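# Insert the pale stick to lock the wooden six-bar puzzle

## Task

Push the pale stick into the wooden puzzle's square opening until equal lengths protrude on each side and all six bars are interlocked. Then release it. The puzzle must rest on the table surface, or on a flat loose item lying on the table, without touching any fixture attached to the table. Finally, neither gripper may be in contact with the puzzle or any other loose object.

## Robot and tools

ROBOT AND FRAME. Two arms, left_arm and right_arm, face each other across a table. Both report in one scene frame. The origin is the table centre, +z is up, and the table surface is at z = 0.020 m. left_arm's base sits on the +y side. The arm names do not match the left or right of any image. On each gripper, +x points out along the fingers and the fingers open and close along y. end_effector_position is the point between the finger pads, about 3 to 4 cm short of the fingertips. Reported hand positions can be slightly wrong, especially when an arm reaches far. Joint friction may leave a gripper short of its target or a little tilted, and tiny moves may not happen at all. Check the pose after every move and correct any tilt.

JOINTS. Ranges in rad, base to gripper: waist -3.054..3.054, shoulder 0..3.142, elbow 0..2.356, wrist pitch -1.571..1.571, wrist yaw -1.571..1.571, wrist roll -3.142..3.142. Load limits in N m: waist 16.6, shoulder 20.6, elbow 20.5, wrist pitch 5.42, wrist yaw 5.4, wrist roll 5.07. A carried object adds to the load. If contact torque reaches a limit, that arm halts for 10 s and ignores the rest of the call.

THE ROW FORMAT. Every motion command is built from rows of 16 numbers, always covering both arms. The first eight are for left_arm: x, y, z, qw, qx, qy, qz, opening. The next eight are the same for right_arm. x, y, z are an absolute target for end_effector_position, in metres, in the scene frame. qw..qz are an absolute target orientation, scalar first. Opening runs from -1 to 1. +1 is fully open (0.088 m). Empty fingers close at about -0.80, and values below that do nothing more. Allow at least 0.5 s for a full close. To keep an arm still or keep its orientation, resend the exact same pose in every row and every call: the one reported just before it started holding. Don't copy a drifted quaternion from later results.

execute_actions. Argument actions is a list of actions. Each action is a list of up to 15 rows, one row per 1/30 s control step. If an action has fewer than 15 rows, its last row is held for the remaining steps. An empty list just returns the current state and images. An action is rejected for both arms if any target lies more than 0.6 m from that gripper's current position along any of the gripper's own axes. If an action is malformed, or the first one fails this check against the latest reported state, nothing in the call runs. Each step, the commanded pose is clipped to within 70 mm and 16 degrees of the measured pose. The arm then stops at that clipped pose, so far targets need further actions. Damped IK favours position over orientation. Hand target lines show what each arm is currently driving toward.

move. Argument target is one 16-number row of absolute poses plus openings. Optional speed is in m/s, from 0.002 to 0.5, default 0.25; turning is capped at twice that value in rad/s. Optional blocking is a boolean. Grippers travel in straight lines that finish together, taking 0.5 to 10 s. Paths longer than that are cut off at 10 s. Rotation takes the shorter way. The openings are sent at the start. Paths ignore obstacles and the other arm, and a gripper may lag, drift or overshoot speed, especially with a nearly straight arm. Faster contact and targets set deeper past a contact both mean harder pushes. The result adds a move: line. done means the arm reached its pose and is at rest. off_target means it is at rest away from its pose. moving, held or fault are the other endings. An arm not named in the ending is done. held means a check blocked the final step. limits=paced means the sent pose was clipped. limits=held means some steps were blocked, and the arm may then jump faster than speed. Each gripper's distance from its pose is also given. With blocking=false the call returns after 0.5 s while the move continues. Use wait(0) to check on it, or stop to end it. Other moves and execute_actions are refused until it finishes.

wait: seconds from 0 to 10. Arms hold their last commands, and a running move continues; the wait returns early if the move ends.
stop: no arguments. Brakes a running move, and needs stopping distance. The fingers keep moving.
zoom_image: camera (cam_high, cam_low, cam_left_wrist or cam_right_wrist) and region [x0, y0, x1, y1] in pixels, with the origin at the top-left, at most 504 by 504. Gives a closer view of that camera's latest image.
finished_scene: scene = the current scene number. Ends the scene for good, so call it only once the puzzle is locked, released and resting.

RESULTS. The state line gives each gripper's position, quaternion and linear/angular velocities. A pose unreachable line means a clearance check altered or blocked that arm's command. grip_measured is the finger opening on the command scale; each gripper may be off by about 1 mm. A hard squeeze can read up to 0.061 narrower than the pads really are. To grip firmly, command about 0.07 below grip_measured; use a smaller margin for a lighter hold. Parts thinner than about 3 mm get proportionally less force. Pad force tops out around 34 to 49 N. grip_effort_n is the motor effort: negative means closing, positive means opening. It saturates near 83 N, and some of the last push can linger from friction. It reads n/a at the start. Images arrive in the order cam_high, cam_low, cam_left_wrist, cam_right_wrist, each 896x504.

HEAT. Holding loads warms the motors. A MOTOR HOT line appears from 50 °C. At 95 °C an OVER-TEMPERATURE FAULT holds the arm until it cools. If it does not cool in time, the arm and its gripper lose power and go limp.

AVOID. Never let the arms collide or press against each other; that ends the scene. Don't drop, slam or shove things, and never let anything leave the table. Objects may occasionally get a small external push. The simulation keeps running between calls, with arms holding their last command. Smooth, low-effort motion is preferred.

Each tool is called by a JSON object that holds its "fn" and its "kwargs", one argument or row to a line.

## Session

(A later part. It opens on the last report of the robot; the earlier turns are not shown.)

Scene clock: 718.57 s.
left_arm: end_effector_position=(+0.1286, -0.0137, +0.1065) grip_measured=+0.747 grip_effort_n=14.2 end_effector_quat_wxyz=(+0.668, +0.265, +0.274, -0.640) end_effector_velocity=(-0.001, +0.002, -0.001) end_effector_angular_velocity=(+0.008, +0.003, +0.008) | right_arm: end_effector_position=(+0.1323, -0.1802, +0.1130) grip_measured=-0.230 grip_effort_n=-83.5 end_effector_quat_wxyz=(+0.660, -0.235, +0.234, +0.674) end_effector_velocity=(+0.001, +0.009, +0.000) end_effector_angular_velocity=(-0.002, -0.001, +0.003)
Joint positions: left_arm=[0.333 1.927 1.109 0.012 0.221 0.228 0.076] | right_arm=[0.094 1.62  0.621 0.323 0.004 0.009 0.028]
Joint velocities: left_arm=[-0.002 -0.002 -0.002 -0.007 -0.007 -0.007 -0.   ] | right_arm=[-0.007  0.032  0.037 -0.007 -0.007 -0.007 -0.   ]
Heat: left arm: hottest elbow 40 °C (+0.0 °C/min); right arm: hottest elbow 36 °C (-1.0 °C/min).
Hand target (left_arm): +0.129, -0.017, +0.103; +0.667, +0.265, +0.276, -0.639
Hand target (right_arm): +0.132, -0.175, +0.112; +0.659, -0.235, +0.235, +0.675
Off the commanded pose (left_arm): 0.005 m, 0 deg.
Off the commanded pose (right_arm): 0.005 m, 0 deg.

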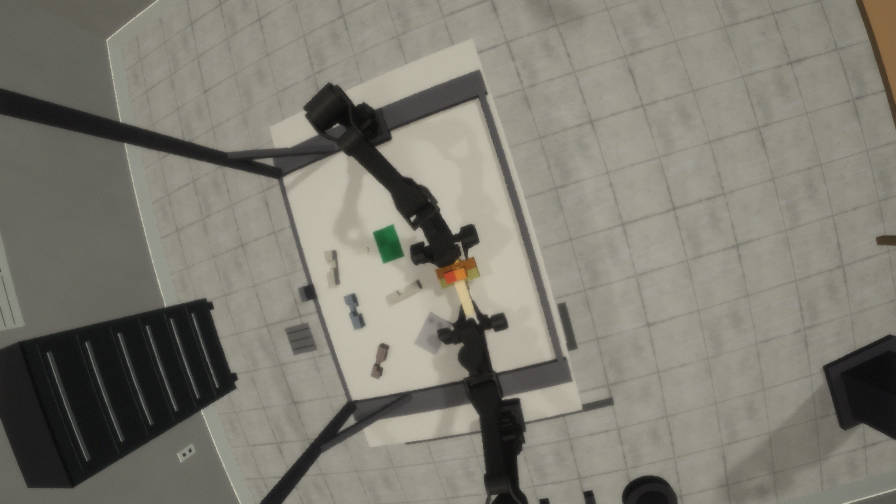

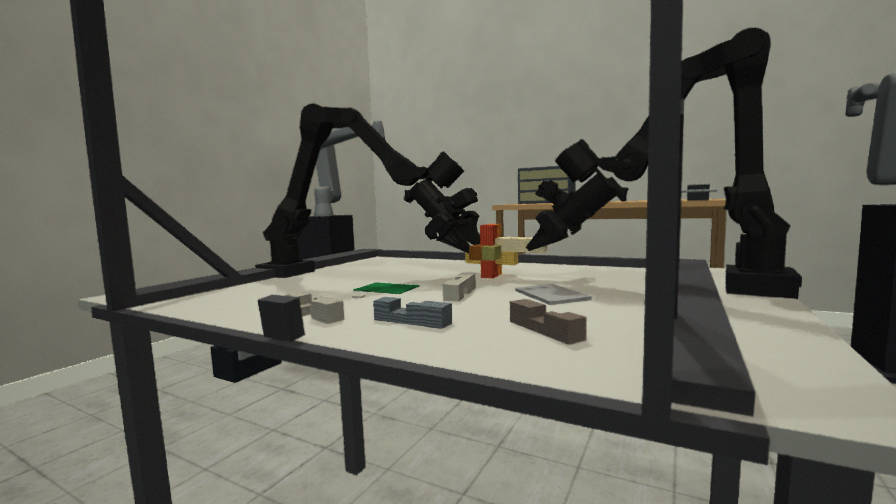

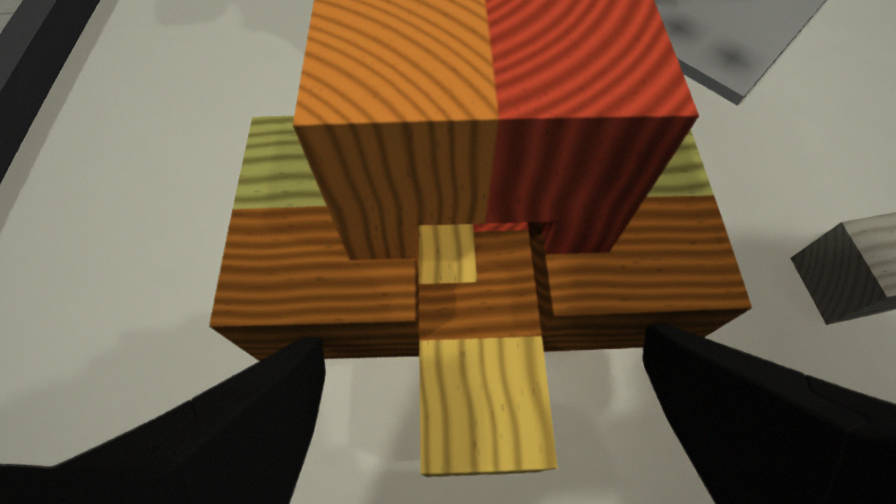

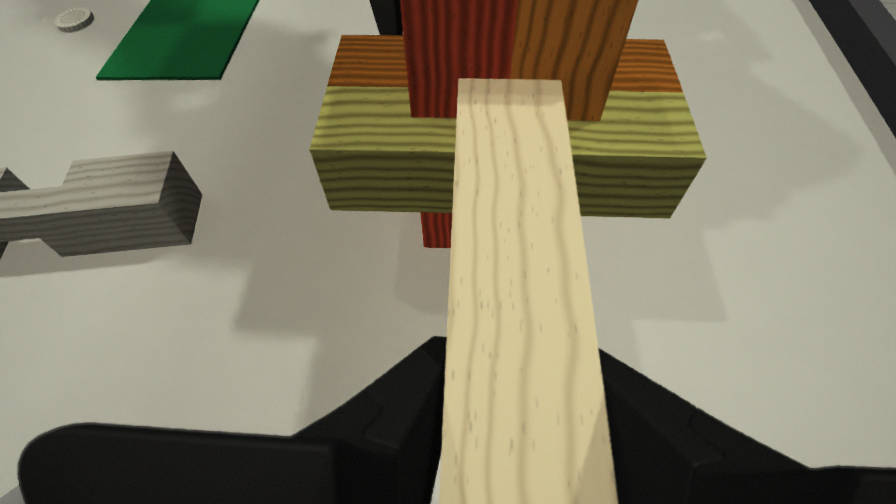

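{"fn": "execute_actions", "kwargs": {
  "actions": [
    [[0.1287,-0.0167,0.1030,0.66737,0.26463,0.27643,-0.63887,0.75,0.1325,-0.1745,0.1115,0.6591,-0.2350,0.2347,0.6747,-0.31],[0.1287,-0.0167,0.1030,0.66737,0.26463,0.27643,-0.63887,0.75,0.1325,-0.1740,0.1115,0.6591,-0.2350,0.2347,0.6747,-0.31],[0.1287,-0.0167,0.1030,0.66737,0.26463,0.27643,-0.63887,0.75,0.1325,-0.1735,0.1115,0.6591,-0.2350,0.2347,0.6747,-0.31],[0.1287,-0.0167,0.1030,0.66737,0.26463,0.27643,-0.63887,0.75,0.1325,-0.1730,0.1115,0.6591,-0.2350,0.2347,0.6747,-0.31],[0.1287,-0.0167,0.1030,0.66737,0.26463,0.27643,-0.63887,0.75,0.1325,-0.1725,0.1115,0.6591,-0.2350,0.2347,0.6747,-0.31],[0.1287,-0.0167,0.1030,0.66737,0.26463,0.27643,-0.63887,0.75,0.1325,-0.1720,0.1115,0.6591,-0.2350,0.2347,0.6747,-0.31],[0.1287,-0.0167,0.1030,0.66737,0.26463,0.27643,-0.63887,0.75,0.1325,-0.1715,0.1115,0.6591,-0.2350,0.2347,0.6747,-0.31],[0.1287,-0.0167,0.1030,0.66737,0.26463,0.27643,-0.63887,0.75,0.1324,-0.1710,0.1115,0.6591,-0.2350,0.2347,0.6747,-0.31],[0.1287,-0.0167,0.1030,0.66737,0.26463,0.27643,-0.63887,0.75,0.1324,-0.1705,0.1115,0.6591,-0.2350,0.2347,0.6747,-0.31],[0.1287,-0.0167,0.1030,0.66737,0.26463,0.27643,-0.63887,0.75,0.1324,-0.1700,0.1115,0.6591,-0.2350,0.2347,0.6747,-0.31],[0.1287,-0.0167,0.1030,0.66737,0.26463,0.27643,-0.63887,0.75,0.1324,-0.1695,0.1115,0.6591,-0.2350,0.2347,0.6747,-0.31],[0.1287,-0.0167,0.1030,0.66737,0.26463,0.27643,-0.63887,0.75,0.1324,-0.1690,0.1115,0.6591,-0.2350,0.2347,0.6747,-0.31],[0.1287,-0.0167,0.1030,0.66737,0.26463,0.27643,-0.63887,0.75,0.1324,-0.1685,0.1115,0.6591,-0.2350,0.2347,0.6747,-0.31],[0.1287,-0.0167,0.1030,0.66737,0.26463,0.27643,-0.63887,0.75,0.1324,-0.1680,0.1115,0.6591,-0.2350,0.2347,0.6747,-0.31],[0.1287,-0.0167,0.1030,0.66737,0.26463,0.27643,-0.63887,0.75,0.1324,-0.1675,0.1115,0.6591,-0.2350,0.2347,0.6747,-0.31]],
    [[0.1287,-0.0167,0.1030,0.66737,0.26463,0.27643,-0.63887,0.75,0.1324,-0.1670,0.1115,0.6591,-0.2350,0.2347,0.6747,-0.31],[0.1287,-0.0167,0.1030,0.66737,0.26463,0.27643,-0.63887,0.75,0.1324,-0.1665,0.1115,0.6591,-0.2350,0.2347,0.6747,-0.31],[0.1287,-0.0167,0.1030,0.66737,0.26463,0.27643,-0.63887,0.75,0.1324,-0.1660,0.1115,0.6591,-0.2350,0.2347,0.6747,-0.31],[0.1287,-0.0167,0.1030,0.66737,0.26463,0.27643,-0.63887,0.75,0.1323,-0.1655,0.1115,0.6591,-0.2350,0.2347,0.6747,-0.31],[0.1287,-0.0167,0.1030,0.66737,0.26463,0.27643,-0.63887,0.75,0.1323,-0.1650,0.1115,0.6591,-0.2350,0.2347,0.6747,-0.31],[0.1287,-0.0167,0.1030,0.66737,0.26463,0.27643,-0.63887,0.75,0.1323,-0.1645,0.1115,0.6591,-0.2350,0.2347,0.6747,-0.31],[0.1287,-0.0167,0.1030,0.66737,0.26463,0.27643,-0.63887,0.75,0.1323,-0.1640,0.1115,0.6591,-0.2350,0.2347,0.6747,-0.31],[0.1287,-0.0167,0.1030,0.66737,0.26463,0.27643,-0.63887,0.75,0.1323,-0.1635,0.1115,0.6591,-0.2350,0.2347,0.6747,-0.31],[0.1287,-0.0167,0.1030,0.66737,0.26463,0.27643,-0.63887,0.75,0.1323,-0.1630,0.1115,0.6591,-0.2350,0.2347,0.6747,-0.31],[0.1287,-0.0167,0.1030,0.66737,0.26463,0.27643,-0.63887,0.75,0.1323,-0.1625,0.1115,0.6591,-0.2350,0.2347,0.6747,-0.31],[0.1287,-0.0167,0.1030,0.66737,0.26463,0.27643,-0.63887,0.75,0.1323,-0.1620,0.1115,0.6591,-0.2350,0.2347,0.6747,-0.31],[0.1287,-0.0167,0.1030,0.66737,0.26463,0.27643,-0.63887,0.75,0.1323,-0.1615,0.1115,0.6591,-0.2350,0.2347,0.6747,-0.31],[0.1287,-0.0167,0.1030,0.66737,0.26463,0.27643,-0.63887,0.75,0.1323,-0.1610,0.1115,0.6591,-0.2350,0.2347,0.6747,-0.31],[0.1287,-0.0167,0.1030,0.66737,0.26463,0.27643,-0.63887,0.75,0.1322,-0.1605,0.1115,0.6591,-0.2350,0.2347,0.6747,-0.31],[0.1287,-0.0167,0.1030,0.66737,0.26463,0.27643,-0.63887,0.75,0.1322,-0.1600,0.1115,0.6591,-0.2350,0.2347,0.6747,-0.31]]
  ]
}}

{"fn": "zoom_image", "kwargs": {
  "camera": "cam_low",
  "region": [460, 215, 570, 280]
}}

Scene clock: 732.73 s.
left_arm: end_effector_position=(+0.1287, -0.0133, +0.1061) grip_measured=+0.747 grip_effort_n=14.2 end_effector_quat_wxyz=(+0.667, +0.265, +0.275, -0.639) end_effector_velocity=(-0.001, +0.004, -0.003) end_effector_angular_velocity=(+0.022, +0.008, +0.008) | right_arm: end_effector_position=(+0.1318, -0.1669, +0.1134) grip_measured=-0.230 grip_effort_n=-83.5 end_effector_quat_wxyz=(+0.660, -0.235, +0.233, +0.674) end_effector_velocity=(-0.003, +0.012, +0.000) end_effector_angular_velocity=(-0.008, +0.008, +0.019)
Joint positions: left_arm=[0.334 1.927 1.109 0.01  0.221 0.228 0.076] | right_arm=[0.094 1.666 0.673 0.318 0.003 0.009 0.028]
Joint velocities: left_arm=[-0.002 -0.002 -0.002 -0.022 -0.007 -0.007 -0.001] | right_arm=[-0.002  0.042  0.056 -0.022 -0.022 -0.007 -0.   ]
Heat: left arm: hottest elbow 40 °C (+0.0 °C/min); right arm: hottest elbow 37 °C (+1.0 °C/min).
Hand target (left_arm): +0.129, -0.017, +0.103; +0.667, +0.265, +0.276, -0.639
Hand target (right_arm): +0.132, -0.160, +0.111; +0.659, -0.235, +0.235, +0.675
Off the commanded pose (left_arm): 0.005 m, 0 deg.
Off the commanded pose (right_arm): 0.007 m, 0 deg.

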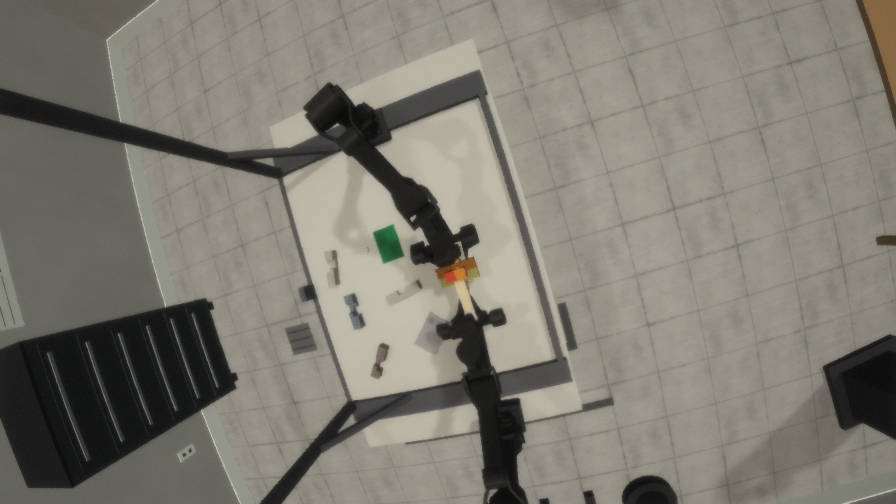

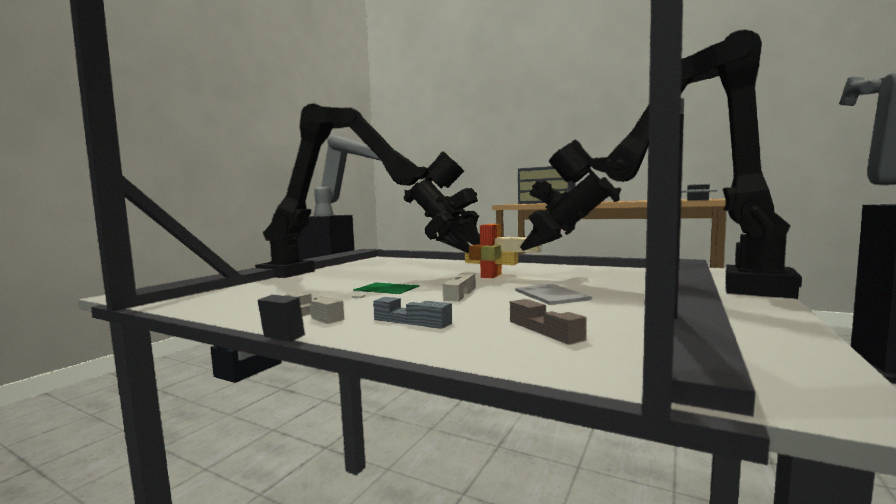

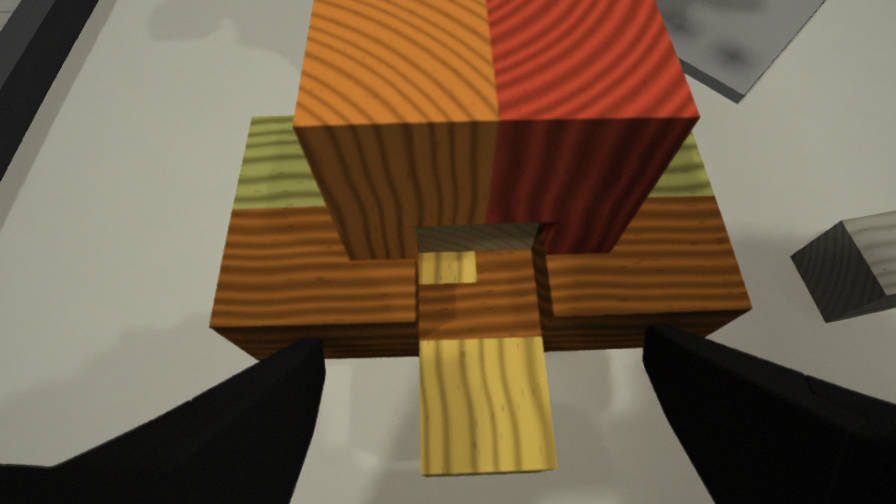

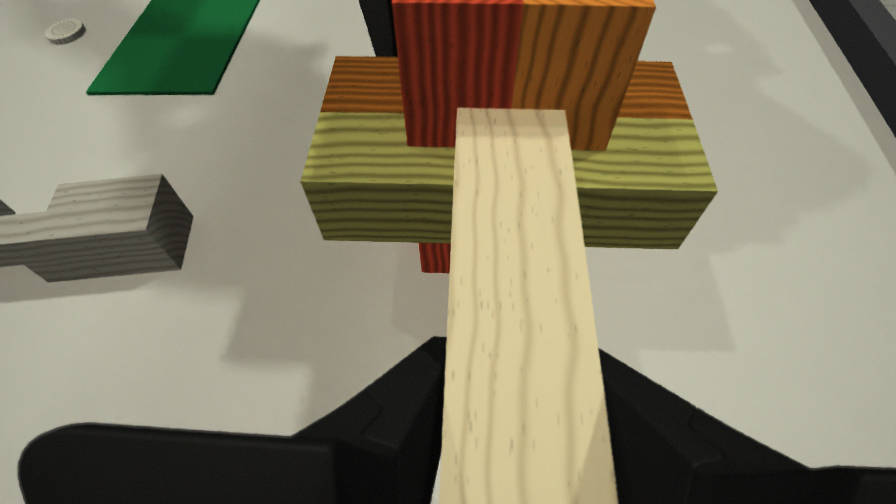

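Region (460, 215, 570, 280) of cam_low's 896x504 image, scaled by 4.582, with more detail than that image has; it fills the top 298 rows of this view, and the rest is white.

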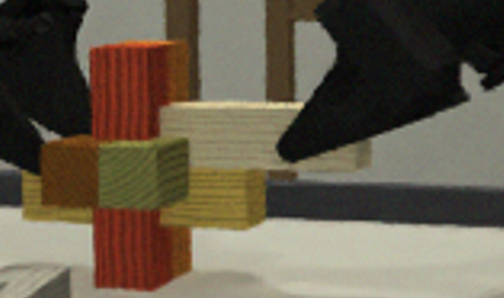

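{"fn": "execute_actions", "kwargs": {
  "actions": [
    [[0.1287,-0.0167,0.1030,0.66737,0.26463,0.27643,-0.63887,0.75,0.1322,-0.1595,0.1115,0.6591,-0.2350,0.2347,0.6747,-0.31],[0.1287,-0.0167,0.1030,0.66737,0.26463,0.27643,-0.63887,0.75,0.1322,-0.1589,0.1115,0.6591,-0.2350,0.2347,0.6747,-0.31],[0.1287,-0.0167,0.1030,0.66737,0.26463,0.27643,-0.63887,0.75,0.1322,-0.1583,0.1115,0.6591,-0.2350,0.2347,0.6747,-0.31],[0.1287,-0.0167,0.1030,0.66737,0.26463,0.27643,-0.63887,0.75,0.1322,-0.1577,0.1115,0.6591,-0.2350,0.2347,0.6747,-0.31],[0.1287,-0.0167,0.1030,0.66737,0.26463,0.27643,-0.63887,0.75,0.1322,-0.1571,0.1115,0.6591,-0.2350,0.2347,0.6747,-0.31],[0.1287,-0.0167,0.1030,0.66737,0.26463,0.27643,-0.63887,0.75,0.1322,-0.1565,0.1115,0.6591,-0.2350,0.2347,0.6747,-0.31],[0.1287,-0.0167,0.1030,0.66737,0.26463,0.27643,-0.63887,0.75,0.1322,-0.1559,0.1115,0.6591,-0.2350,0.2347,0.6747,-0.31],[0.1287,-0.0167,0.1030,0.66737,0.26463,0.27643,-0.63887,0.75,0.1321,-0.1553,0.1115,0.6591,-0.2350,0.2347,0.6747,-0.31],[0.1287,-0.0167,0.1030,0.66737,0.26463,0.27643,-0.63887,0.75,0.1321,-0.1547,0.1115,0.6591,-0.2350,0.2347,0.6747,-0.31],[0.1287,-0.0167,0.1030,0.66737,0.26463,0.27643,-0.63887,0.75,0.1321,-0.1541,0.1115,0.6591,-0.2350,0.2347,0.6747,-0.31],[0.1287,-0.0167,0.1030,0.66737,0.26463,0.27643,-0.63887,0.75,0.1321,-0.1535,0.1115,0.6591,-0.2350,0.2347,0.6747,-0.31],[0.1287,-0.0167,0.1030,0.66737,0.26463,0.27643,-0.63887,0.75,0.1321,-0.1529,0.1115,0.6591,-0.2350,0.2347,0.6747,-0.31],[0.1287,-0.0167,0.1030,0.66737,0.26463,0.27643,-0.63887,0.75,0.1321,-0.1523,0.1115,0.6591,-0.2350,0.2347,0.6747,-0.31],[0.1287,-0.0167,0.1030,0.66737,0.26463,0.27643,-0.63887,0.75,0.1321,-0.1517,0.1115,0.6591,-0.2350,0.2347,0.6747,-0.31],[0.1287,-0.0167,0.1030,0.66737,0.26463,0.27643,-0.63887,0.75,0.1321,-0.1511,0.1115,0.6591,-0.2350,0.2347,0.6747,-0.31]],
    [[0.1287,-0.0167,0.1030,0.66737,0.26463,0.27643,-0.63887,0.75,0.1321,-0.1505,0.1115,0.6591,-0.2350,0.2347,0.6747,-0.31],[0.1287,-0.0167,0.1030,0.66737,0.26463,0.27643,-0.63887,0.75,0.1320,-0.1499,0.1115,0.6591,-0.2350,0.2347,0.6747,-0.31],[0.1287,-0.0167,0.1030,0.66737,0.26463,0.27643,-0.63887,0.75,0.1320,-0.1493,0.1115,0.6591,-0.2350,0.2347,0.6747,-0.31],[0.1287,-0.0167,0.1030,0.66737,0.26463,0.27643,-0.63887,0.75,0.1320,-0.1487,0.1115,0.6591,-0.2350,0.2347,0.6747,-0.31],[0.1287,-0.0167,0.1030,0.66737,0.26463,0.27643,-0.63887,0.75,0.1320,-0.1481,0.1115,0.6591,-0.2350,0.2347,0.6747,-0.31],[0.1287,-0.0167,0.1030,0.66737,0.26463,0.27643,-0.63887,0.75,0.1320,-0.1475,0.1115,0.6591,-0.2350,0.2347,0.6747,-0.31],[0.1287,-0.0167,0.1030,0.66737,0.26463,0.27643,-0.63887,0.75,0.1320,-0.1469,0.1115,0.6591,-0.2350,0.2347,0.6747,-0.31],[0.1287,-0.0167,0.1030,0.66737,0.26463,0.27643,-0.63887,0.75,0.1320,-0.1463,0.1115,0.6591,-0.2350,0.2347,0.6747,-0.31],[0.1287,-0.0167,0.1030,0.66737,0.26463,0.27643,-0.63887,0.75,0.1320,-0.1457,0.1115,0.6591,-0.2350,0.2347,0.6747,-0.31],[0.1287,-0.0167,0.1030,0.66737,0.26463,0.27643,-0.63887,0.75,0.1320,-0.1451,0.1115,0.6591,-0.2350,0.2347,0.6747,-0.31],[0.1287,-0.0167,0.1030,0.66737,0.26463,0.27643,-0.63887,0.75,0.1319,-0.1445,0.1115,0.6591,-0.2350,0.2347,0.6747,-0.31],[0.1287,-0.0167,0.1030,0.66737,0.26463,0.27643,-0.63887,0.75,0.1319,-0.1439,0.1115,0.6591,-0.2350,0.2347,0.6747,-0.31],[0.1287,-0.0167,0.1030,0.66737,0.26463,0.27643,-0.63887,0.75,0.1319,-0.1433,0.1115,0.6591,-0.2350,0.2347,0.6747,-0.31],[0.1287,-0.0167,0.1030,0.66737,0.26463,0.27643,-0.63887,0.75,0.1319,-0.1427,0.1115,0.6591,-0.2350,0.2347,0.6747,-0.31],[0.1287,-0.0167,0.1030,0.66737,0.26463,0.27643,-0.63887,0.75,0.1319,-0.1421,0.1115,0.6591,-0.2350,0.2347,0.6747,-0.31]]
  ]
}}

{"fn": "zoom_image", "kwargs": {
  "camera": "cam_low",
  "region": [460, 215, 570, 280]
}}

Scene clock: 758.23 s.
left_arm: end_effector_position=(+0.1287, -0.0130, +0.1059) grip_measured=+0.747 grip_effort_n=14.2 end_effector_quat_wxyz=(+0.667, +0.265, +0.276, -0.639) end_effector_velocity=(-0.001, +0.002, -0.001) end_effector_angular_velocity=(+0.008, +0.013, +0.018) | right_arm: end_effector_position=(+0.1312, -0.1495, +0.1140) grip_measured=-0.230 grip_effort_n=-83.5 end_effector_quat_wxyz=(+0.660, -0.234, +0.233, +0.675) end_effector_velocity=(+0.002, +0.014, -0.005) end_effector_angular_velocity=(-0.027, +0.000, -0.013)
Joint positions: left_arm=[0.334 1.927 1.109 0.008 0.221 0.228 0.076] | right_arm=[0.094 1.723 0.744 0.305 0.003 0.009 0.028]
Joint velocities: left_arm=[-0.002 -0.002 -0.002 -0.007 -0.007 -0.022 -0.   ] | right_arm=[-0.002  0.061  0.071 -0.037  0.007  0.007 -0.   ]
Heat: left arm: hottest elbow 41 °C (+1.0 °C/min); right arm: hottest elbow 39 °C (+4.0 °C/min).
Hand target (left_arm): +0.129, -0.017, +0.103; +0.667, +0.265, +0.276, -0.639
Hand target (right_arm): +0.132, -0.143, +0.111; +0.659, -0.235, +0.235, +0.675
Off the commanded pose (left_arm): 0.005 m, 0 deg.
Off the commanded pose (right_arm): 0.008 m, 0 deg.

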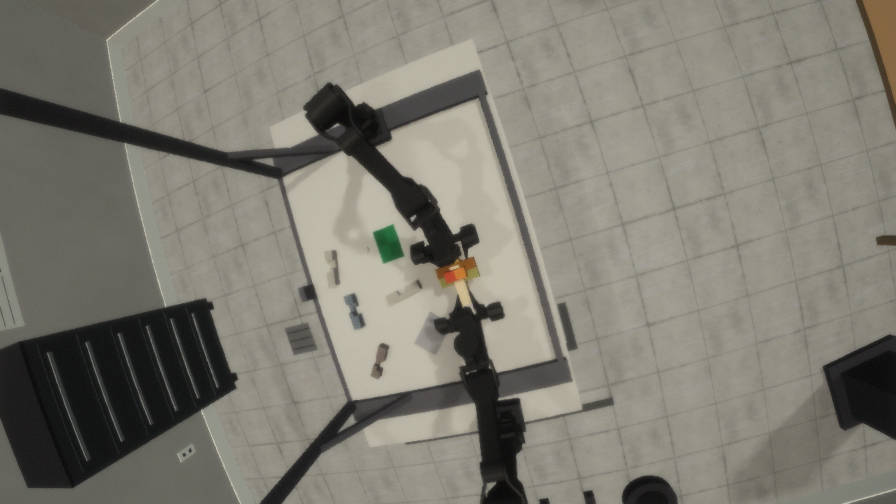

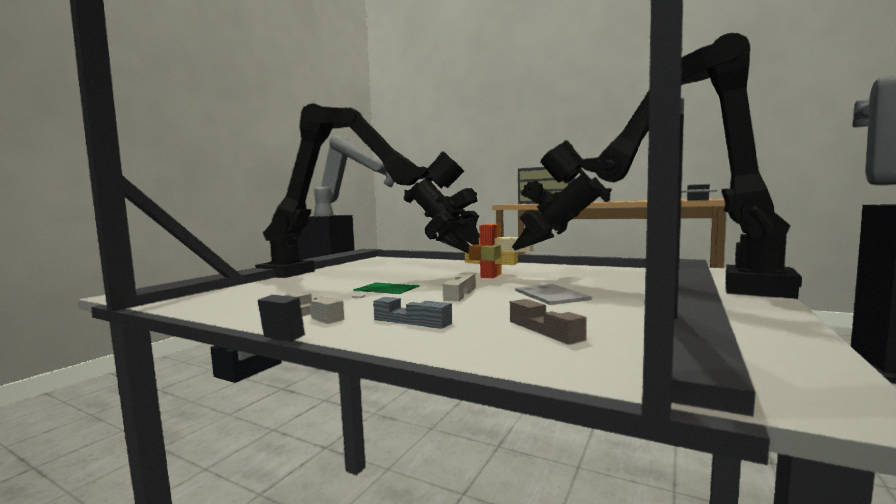

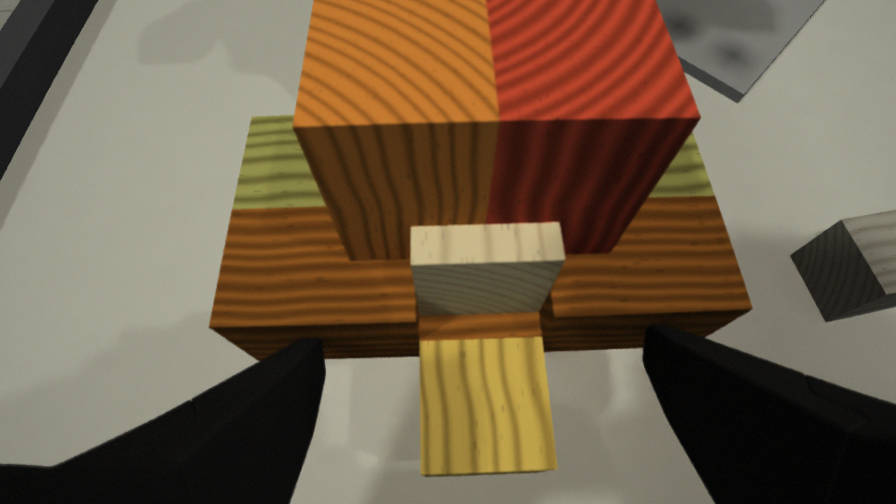

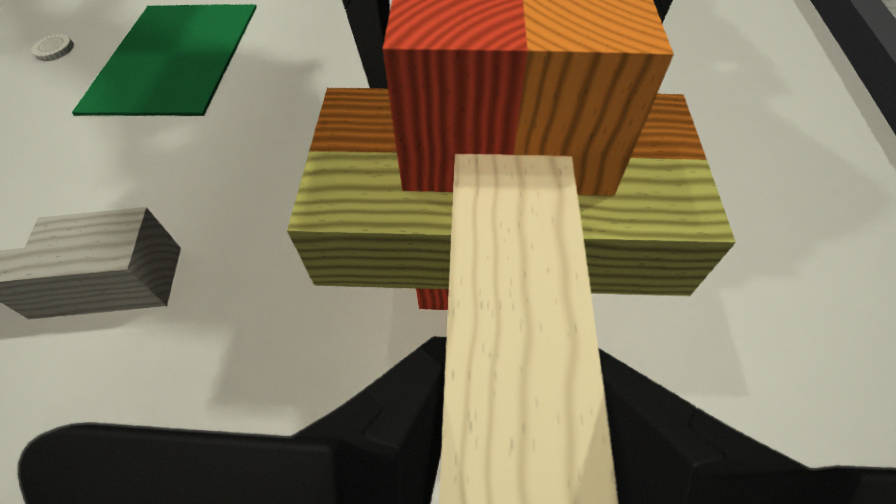

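Region (460, 215, 570, 280) of cam_low's 896x504 image, scaled by 4.582, with more detail than that image has; it fills the top 298 rows of this view, and the rest is white.

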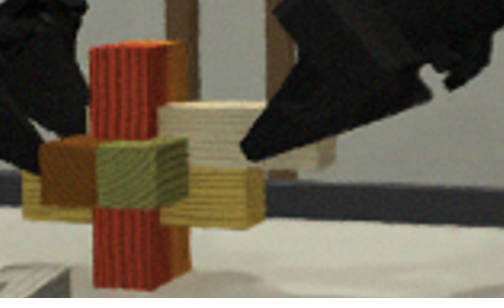

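{"fn": "execute_actions", "kwargs": {
  "actions": [
    [[0.1287,-0.0167,0.1030,0.66737,0.26463,0.27643,-0.63887,0.75,0.1319,-0.1414,0.1116,0.6591,-0.2350,0.2347,0.6747,-0.31],[0.1287,-0.0167,0.1030,0.66737,0.26463,0.27643,-0.63887,0.75,0.1319,-0.1407,0.1117,0.6591,-0.2350,0.2347,0.6747,-0.31],[0.1287,-0.0167,0.1030,0.66737,0.26463,0.27643,-0.63887,0.75,0.1319,-0.1400,0.1118,0.6591,-0.2350,0.2347,0.6747,-0.31],[0.1287,-0.0167,0.1030,0.66737,0.26463,0.27643,-0.63887,0.75,0.1318,-0.1393,0.1119,0.6591,-0.2350,0.2347,0.6747,-0.31],[0.1287,-0.0167,0.1030,0.66737,0.26463,0.27643,-0.63887,0.75,0.1318,-0.1386,0.1120,0.6591,-0.2350,0.2347,0.6747,-0.31],[0.1287,-0.0167,0.1030,0.66737,0.26463,0.27643,-0.63887,0.75,0.1318,-0.1379,0.1120,0.6591,-0.2350,0.2347,0.6747,-0.31],[0.1287,-0.0167,0.1030,0.66737,0.26463,0.27643,-0.63887,0.75,0.1318,-0.1372,0.1120,0.6591,-0.2350,0.2347,0.6747,-0.31],[0.1287,-0.0167,0.1030,0.66737,0.26463,0.27643,-0.63887,0.75,0.1318,-0.1365,0.1120,0.6591,-0.2350,0.2347,0.6747,-0.31],[0.1287,-0.0167,0.1030,0.66737,0.26463,0.27643,-0.63887,0.75,0.1318,-0.1358,0.1120,0.6591,-0.2350,0.2347,0.6747,-0.31],[0.1287,-0.0167,0.1030,0.66737,0.26463,0.27643,-0.63887,0.75,0.1318,-0.1351,0.1120,0.6591,-0.2350,0.2347,0.6747,-0.31],[0.1287,-0.0167,0.1030,0.66737,0.26463,0.27643,-0.63887,0.75,0.1317,-0.1344,0.1120,0.6591,-0.2350,0.2347,0.6747,-0.31],[0.1287,-0.0167,0.1030,0.66737,0.26463,0.27643,-0.63887,0.75,0.1317,-0.1337,0.1120,0.6591,-0.2350,0.2347,0.6747,-0.31],[0.1287,-0.0167,0.1030,0.66737,0.26463,0.27643,-0.63887,0.75,0.1317,-0.1330,0.1120,0.6591,-0.2350,0.2347,0.6747,-0.31],[0.1287,-0.0167,0.1030,0.66737,0.26463,0.27643,-0.63887,0.75,0.1317,-0.1323,0.1120,0.6591,-0.2350,0.2347,0.6747,-0.31],[0.1287,-0.0167,0.1030,0.66737,0.26463,0.27643,-0.63887,0.75,0.1317,-0.1316,0.1120,0.6591,-0.2350,0.2347,0.6747,-0.31]]
  ]
}}

{"fn": "zoom_image", "kwargs": {
  "camera": "cam_low",
  "region": [460, 215, 570, 280]
}}

Scene clock: 793.23 s.
left_arm: end_effector_position=(+0.1287, -0.0130, +0.1058) grip_measured=+0.747 grip_effort_n=14.2 end_effector_quat_wxyz=(+0.667, +0.265, +0.276, -0.639) end_effector_velocity=(-0.004, +0.003, -0.003) end_effector_angular_velocity=(+0.022, +0.008, +0.003) | right_arm: end_effector_position=(+0.1308, -0.1377, +0.1151) grip_measured=-0.230 grip_effort_n=-83.5 end_effector_quat_wxyz=(+0.660, -0.233, +0.233, +0.675) end_effector_velocity=(+0.002, +0.018, -0.001) end_effector_angular_velocity=(-0.012, -0.011, -0.004)
Joint positions: left_arm=[0.334 1.927 1.109 0.008 0.221 0.228 0.076] | right_arm=[0.094 1.76  0.792 0.296 0.002 0.009 0.028]
Joint velocities: left_arm=[-0.007 -0.002 -0.002 -0.022 -0.007 -0.007 -0.   ] | right_arm=[-0.002  0.061  0.085 -0.037  0.007 -0.007 -0.   ]
Heat: left arm: hottest elbow 41 °C (+1.0 °C/min); right arm: hottest elbow 40 °C (+3.0 °C/min).
Hand target (left_arm): +0.129, -0.017, +0.103; +0.667, +0.265, +0.276, -0.639
Hand target (right_arm): +0.132, -0.132, +0.112; +0.659, -0.235, +0.235, +0.675
Off the commanded pose (left_arm): 0.005 m, 0 deg.
Off the commanded pose (right_arm): 0.007 m, 0 deg.

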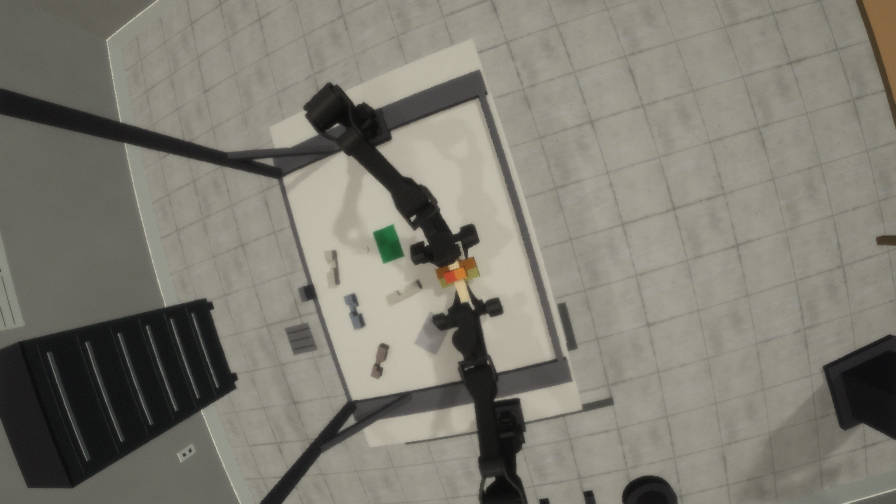

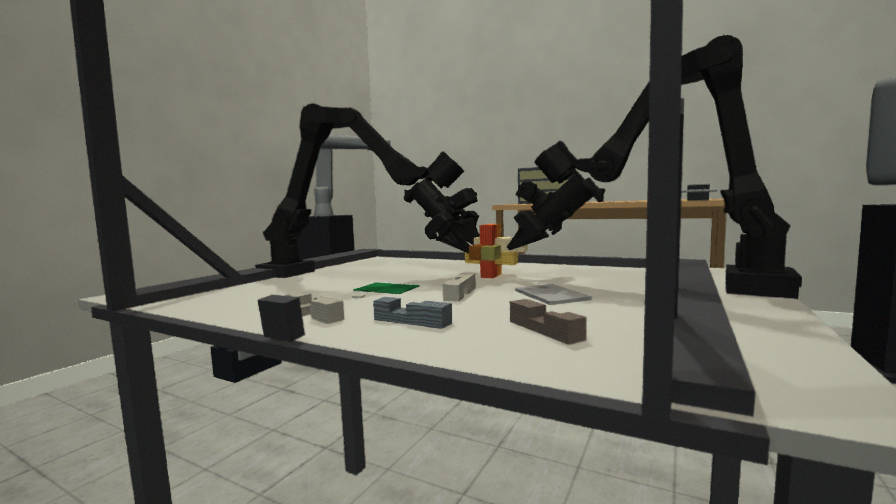

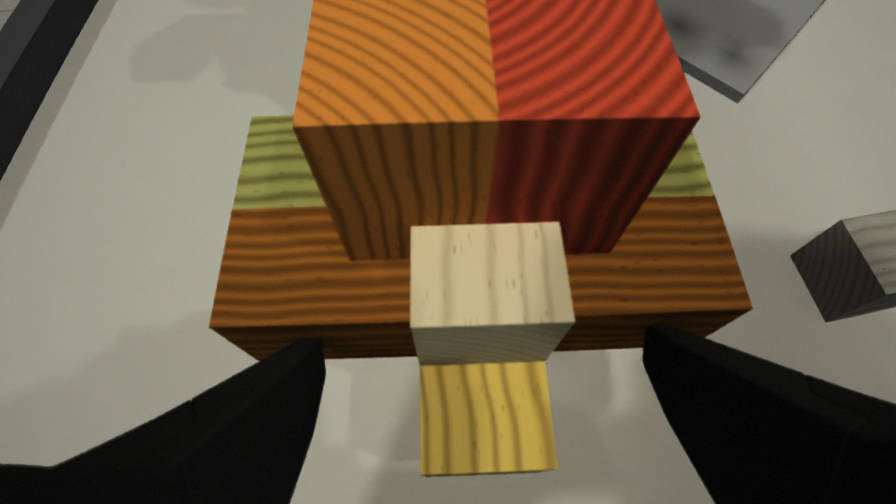

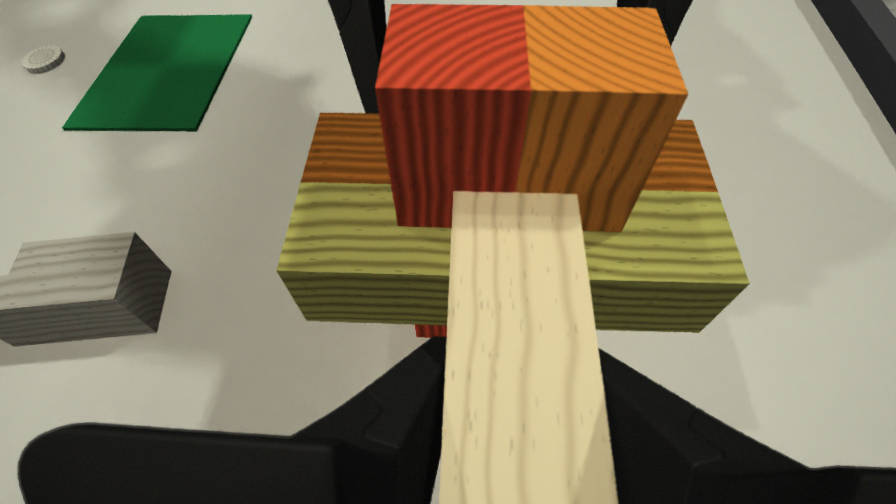

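Region (460, 215, 570, 280) of cam_low's 896x504 image, scaled by 4.582, with more detail than that image has; it fills the top 298 rows of this view, and the rest is white.

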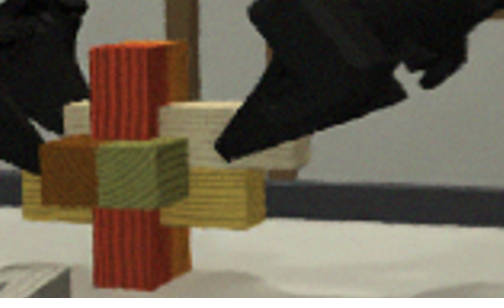

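{"fn": "execute_actions", "kwargs": {
  "actions": [
    [[0.1287,-0.0167,0.1030,0.66737,0.26463,0.27643,-0.63887,0.75,0.1318,-0.1340,0.1130,0.6591,-0.2350,0.2347,0.6747,-0.31],[0.1287,-0.0167,0.1030,0.66737,0.26463,0.27643,-0.63887,0.75,0.1318,-0.1355,0.1138,0.6591,-0.2350,0.2347,0.6747,-0.20],[0.1287,-0.0167,0.1030,0.66737,0.26463,0.27643,-0.63887,0.75,0.1318,-0.1360,0.1140,0.6591,-0.2350,0.2347,0.6747,-0.10],[0.1287,-0.0167,0.1030,0.66737,0.26463,0.27643,-0.63887,0.75,0.1318,-0.1360,0.1140,0.6591,-0.2350,0.2347,0.6747,0.0],[0.1287,-0.0167,0.1030,0.66737,0.26463,0.27643,-0.63887,0.75,0.1318,-0.1360,0.1140,0.6591,-0.2350,0.2347,0.6747,0.0],[0.1287,-0.0167,0.1030,0.66737,0.26463,0.27643,-0.63887,0.75,0.1318,-0.1365,0.1140,0.6591,-0.2350,0.2347,0.6747,0.0],[0.1287,-0.0167,0.1030,0.66737,0.26463,0.27643,-0.63887,0.75,0.1318,-0.1375,0.1140,0.6591,-0.2350,0.2347,0.6747,0.0],[0.1287,-0.0167,0.1030,0.66737,0.26463,0.27643,-0.63887,0.75,0.1318,-0.1390,0.1140,0.6591,-0.2350,0.2347,0.6747,0.0],[0.1287,-0.0167,0.1030,0.66737,0.26463,0.27643,-0.63887,0.75,0.1319,-0.1410,0.1140,0.6591,-0.2350,0.2347,0.6747,0.0],[0.1287,-0.0167,0.1030,0.66737,0.26463,0.27643,-0.63887,0.75,0.1319,-0.1435,0.1140,0.6591,-0.2350,0.2347,0.6747,0.0],[0.1287,-0.0167,0.1030,0.66737,0.26463,0.27643,-0.63887,0.75,0.1320,-0.1465,0.1140,0.6591,-0.2350,0.2347,0.6747,0.0],[0.1287,-0.0167,0.1030,0.66737,0.26463,0.27643,-0.63887,0.75,0.1320,-0.1495,0.1140,0.6591,-0.2350,0.2347,0.6747,0.0],[0.1287,-0.0167,0.1030,0.66737,0.26463,0.27643,-0.63887,0.75,0.1321,-0.1525,0.1139,0.6591,-0.2350,0.2347,0.6747,0.0],[0.1287,-0.0167,0.1030,0.66737,0.26463,0.27643,-0.63887,0.75,0.1322,-0.1555,0.1138,0.6591,-0.2350,0.2347,0.6747,0.0],[0.1287,-0.0167,0.1030,0.66737,0.26463,0.27643,-0.63887,0.75,0.1322,-0.1585,0.1137,0.6591,-0.2350,0.2347,0.6747,0.0]],
    [[0.1287,-0.0167,0.1030,0.66737,0.26463,0.27643,-0.63887,0.75,0.1323,-0.1615,0.1136,0.6591,-0.2350,0.2347,0.6747,0.0],[0.1287,-0.0167,0.1030,0.66737,0.26463,0.27643,-0.63887,0.75,0.1323,-0.1645,0.1135,0.6591,-0.2350,0.2347,0.6747,0.0],[0.1287,-0.0167,0.1030,0.66737,0.26463,0.27643,-0.63887,0.75,0.1324,-0.1675,0.1134,0.6591,-0.2350,0.2347,0.6747,0.0],[0.1287,-0.0167,0.1030,0.66737,0.26463,0.27643,-0.63887,0.75,0.1324,-0.1705,0.1133,0.6591,-0.2350,0.2347,0.6747,0.0],[0.1287,-0.0167,0.1030,0.66737,0.26463,0.27643,-0.63887,0.75,0.1325,-0.1735,0.1132,0.6591,-0.2350,0.2347,0.6747,0.0],[0.1287,-0.0167,0.1030,0.66737,0.26463,0.27643,-0.63887,0.75,0.1326,-0.1765,0.1131,0.6591,-0.2350,0.2347,0.6747,0.0],[0.1287,-0.0167,0.1030,0.66737,0.26463,0.27643,-0.63887,0.75,0.1326,-0.1795,0.1130,0.6591,-0.2350,0.2347,0.6747,0.0],[0.1287,-0.0167,0.1030,0.66737,0.26463,0.27643,-0.63887,0.75,0.1327,-0.1825,0.1129,0.6591,-0.2350,0.2347,0.6747,0.0],[0.1287,-0.0167,0.1030,0.66737,0.26463,0.27643,-0.63887,0.75,0.1327,-0.1855,0.1128,0.6591,-0.2350,0.2347,0.6747,0.0],[0.1287,-0.0167,0.1030,0.66737,0.26463,0.27643,-0.63887,0.75,0.1328,-0.1885,0.1127,0.6591,-0.2350,0.2347,0.6747,0.0],[0.1287,-0.0167,0.1030,0.66737,0.26463,0.27643,-0.63887,0.75,0.1328,-0.1910,0.1126,0.6591,-0.2350,0.2347,0.6747,0.0],[0.1287,-0.0167,0.1030,0.66737,0.26463,0.27643,-0.63887,0.75,0.1329,-0.1930,0.1125,0.6591,-0.2350,0.2347,0.6747,0.0],[0.1287,-0.0167,0.1030,0.66737,0.26463,0.27643,-0.63887,0.75,0.1329,-0.1945,0.1125,0.6591,-0.2350,0.2347,0.6747,0.0],[0.1287,-0.0167,0.1030,0.66737,0.26463,0.27643,-0.63887,0.75,0.1329,-0.1955,0.1125,0.6591,-0.2350,0.2347,0.6747,0.0],[0.1287,-0.0167,0.1030,0.66737,0.26463,0.27643,-0.63887,0.75,0.1329,-0.1960,0.1125,0.6591,-0.2350,0.2347,0.6747,0.0]]
  ]
}}

{"fn": "execute_actions", "kwargs": {
  "actions": []
}}

{"fn": "zoom_image", "kwargs": {
  "camera": "cam_low",
  "region": [460, 215, 570, 280]
}}

Scene clock: 820.10 s.
left_arm: end_effector_position=(+0.1290, -0.0142, +0.1070) grip_measured=+0.747 grip_effort_n=14.2 end_effector_quat_wxyz=(+0.668, +0.264, +0.273, -0.640) end_effector_velocity=(+0.002, +0.002, +0.001) end_effector_angular_velocity=(+0.008, -0.009, +0.018) | right_arm: end_effector_position=(+0.1324, -0.1892, +0.1133) grip_measured=-0.002 grip_effort_n=16.5 end_effector_quat_wxyz=(+0.659, -0.235, +0.234, +0.675) end_effector_velocity=(+0.001, -0.048, +0.001) end_effector_angular_velocity=(-0.002, -0.013, +0.017)
Joint positions: left_arm=[0.334 1.928 1.11  0.014 0.221 0.228 0.076] | right_arm=[0.093 1.585 0.587 0.322 0.001 0.009 0.039]
Joint velocities: left_arm=[-0.002 -0.007 -0.002 -0.007 -0.022 -0.007 -0.   ] | right_arm=[-0.002 -0.183 -0.178 -0.007 -0.007 -0.022  0.   ]
Heat: left arm: hottest elbow 41 °C (+0.0 °C/min); right arm: hottest elbow 40 °C (+1.0 °C/min).
Hand target (left_arm): +0.129, -0.017, +0.103; +0.667, +0.265, +0.276, -0.639
Hand target (right_arm): +0.133, -0.196, +0.112; +0.659, -0.235, +0.235, +0.675
Off the commanded pose (left_arm): 0.005 m, 0 deg.
Off the commanded pose (right_arm): 0.007 m, 0 deg.

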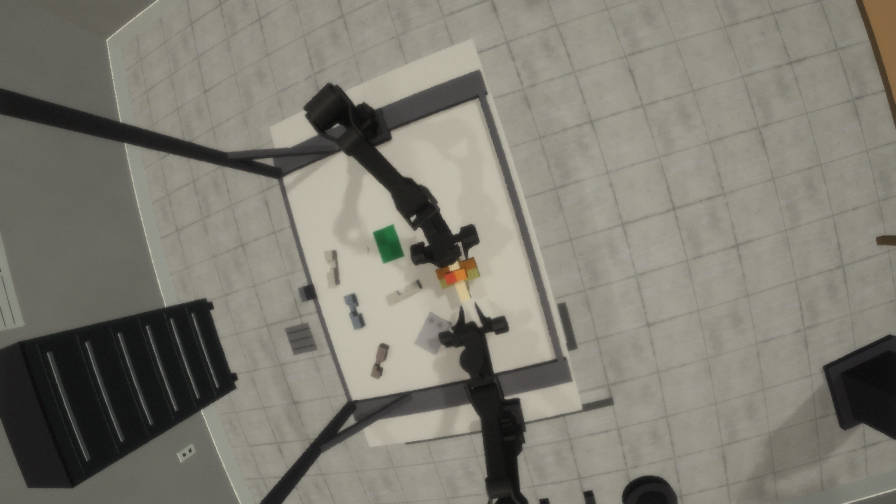

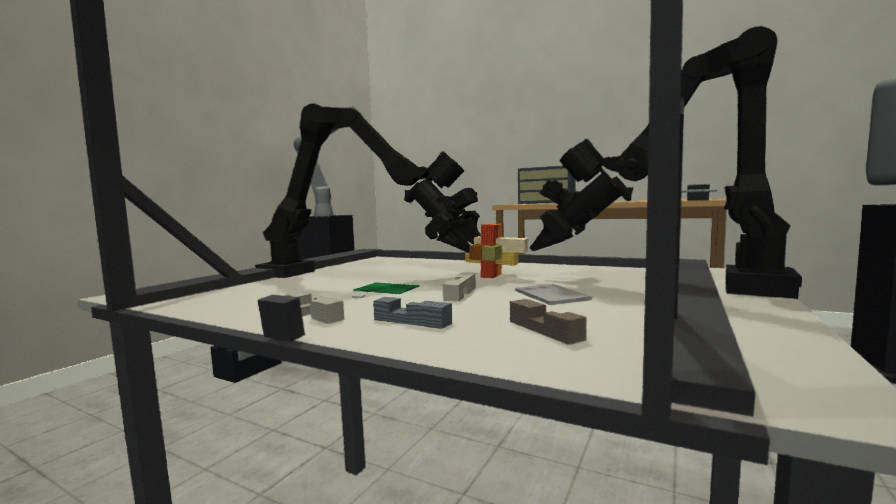

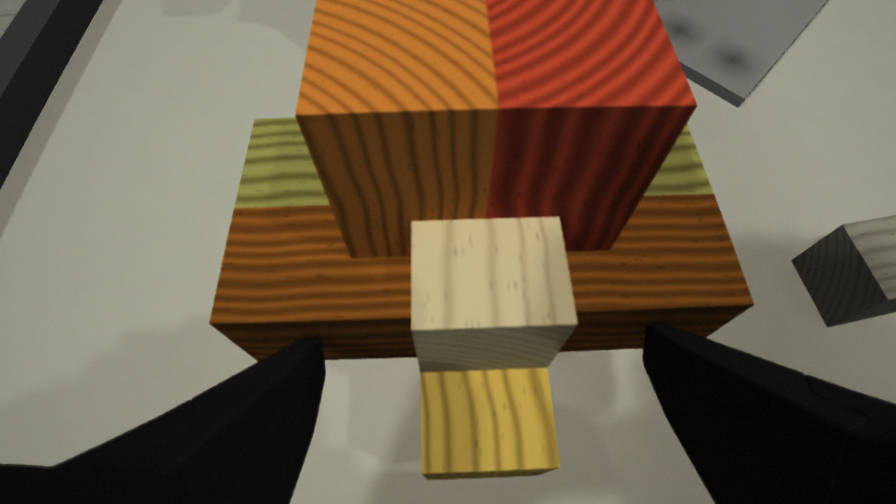

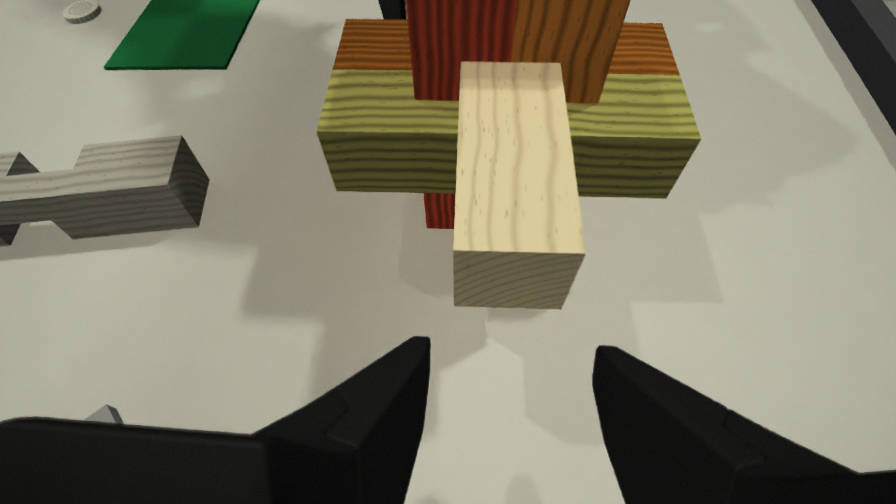

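Scene clock: 820.10 s.
left_arm: end_effector_position=(+0.1290, -0.0142, +0.1070) grip_measured=+0.747 grip_effort_n=14.2 end_effector_quat_wxyz=(+0.668, +0.264, +0.273, -0.640) end_effector_velocity=(+0.002, +0.002, +0.001) end_effector_angular_velocity=(+0.008, -0.009, +0.018) | right_arm: end_effector_position=(+0.1324, -0.1892, +0.1133) grip_measured=-0.002 grip_effort_n=16.5 end_effector_quat_wxyz=(+0.659, -0.235, +0.234, +0.675) end_effector_velocity=(+0.001, -0.048, +0.001) end_effector_angular_velocity=(-0.002, -0.013, +0.017)
Joint positions: left_arm=[0.334 1.928 1.11  0.014 0.221 0.228 0.076] | right_arm=[0.093 1.585 0.587 0.322 0.001 0.009 0.039]
Joint velocities: left_arm=[-0.002 -0.007 -0.002 -0.007 -0.022 -0.007 -0.   ] | right_arm=[-0.002 -0.183 -0.178 -0.007 -0.007 -0.022  0.   ]
Heat: left arm: hottest elbow 41 °C (+0.0 °C/min); right arm: hottest elbow 40 °C (+1.0 °C/min).
Hand target (left_arm): +0.129, -0.017, +0.103; +0.667, +0.265, +0.276, -0.639
Hand target (right_arm): +0.133, -0.196, +0.112; +0.659, -0.235, +0.235, +0.675
Off the commanded pose (left_arm): 0.005 m, 0 deg.
Off the commanded pose (right_arm): 0.007 m, 0 deg.

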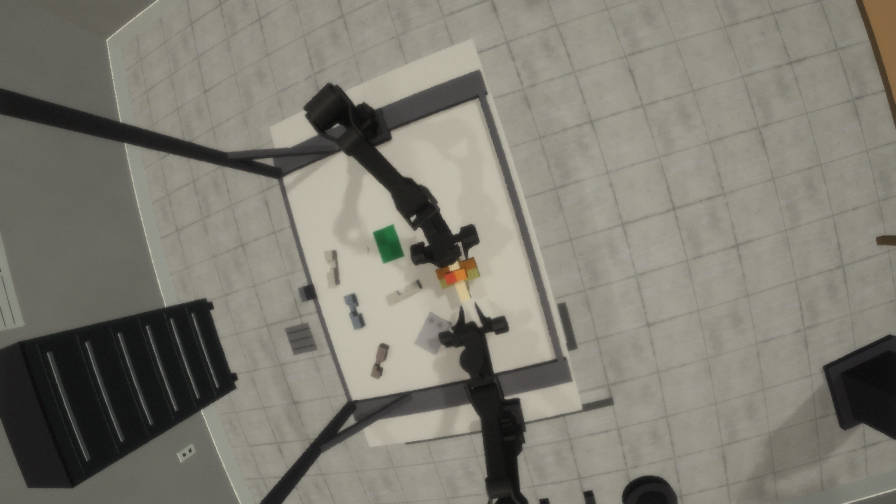

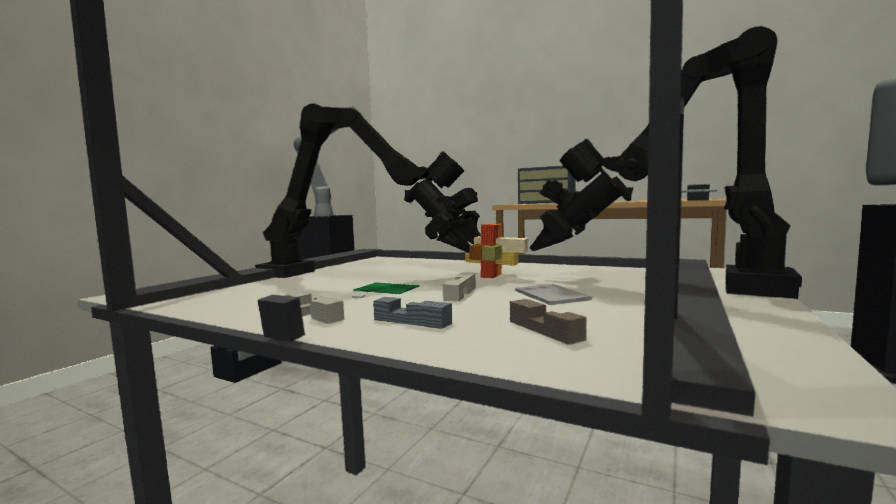

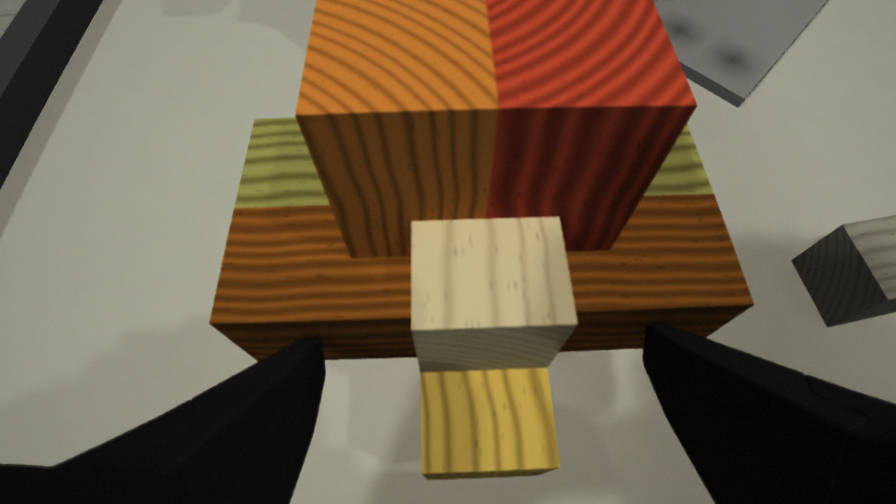

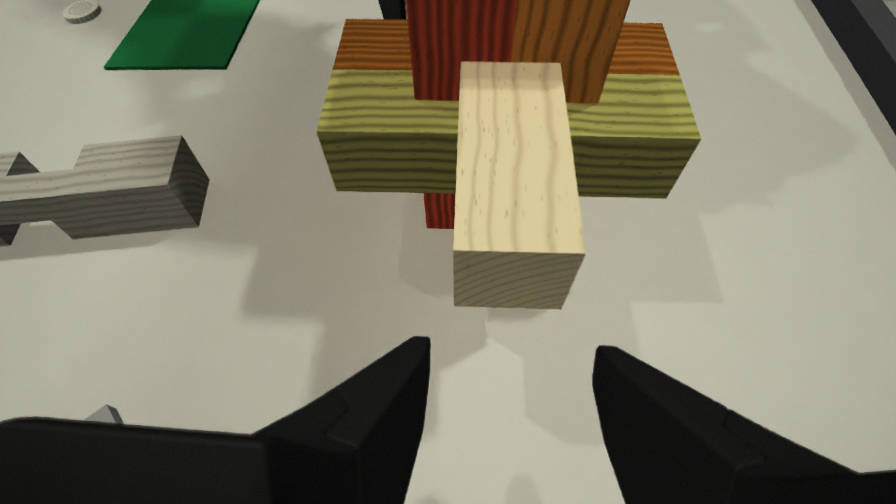

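Region (460, 215, 570, 280) of cam_low's 896x504 image, scaled by 4.582, with more detail than that image has; it fills the top 298 rows of this view, and the rest is white.

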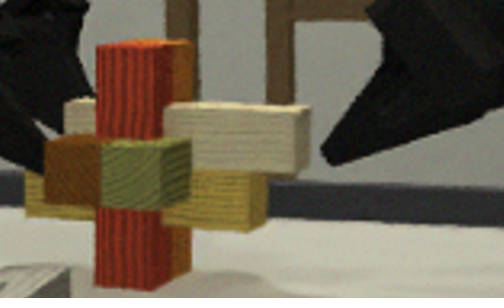

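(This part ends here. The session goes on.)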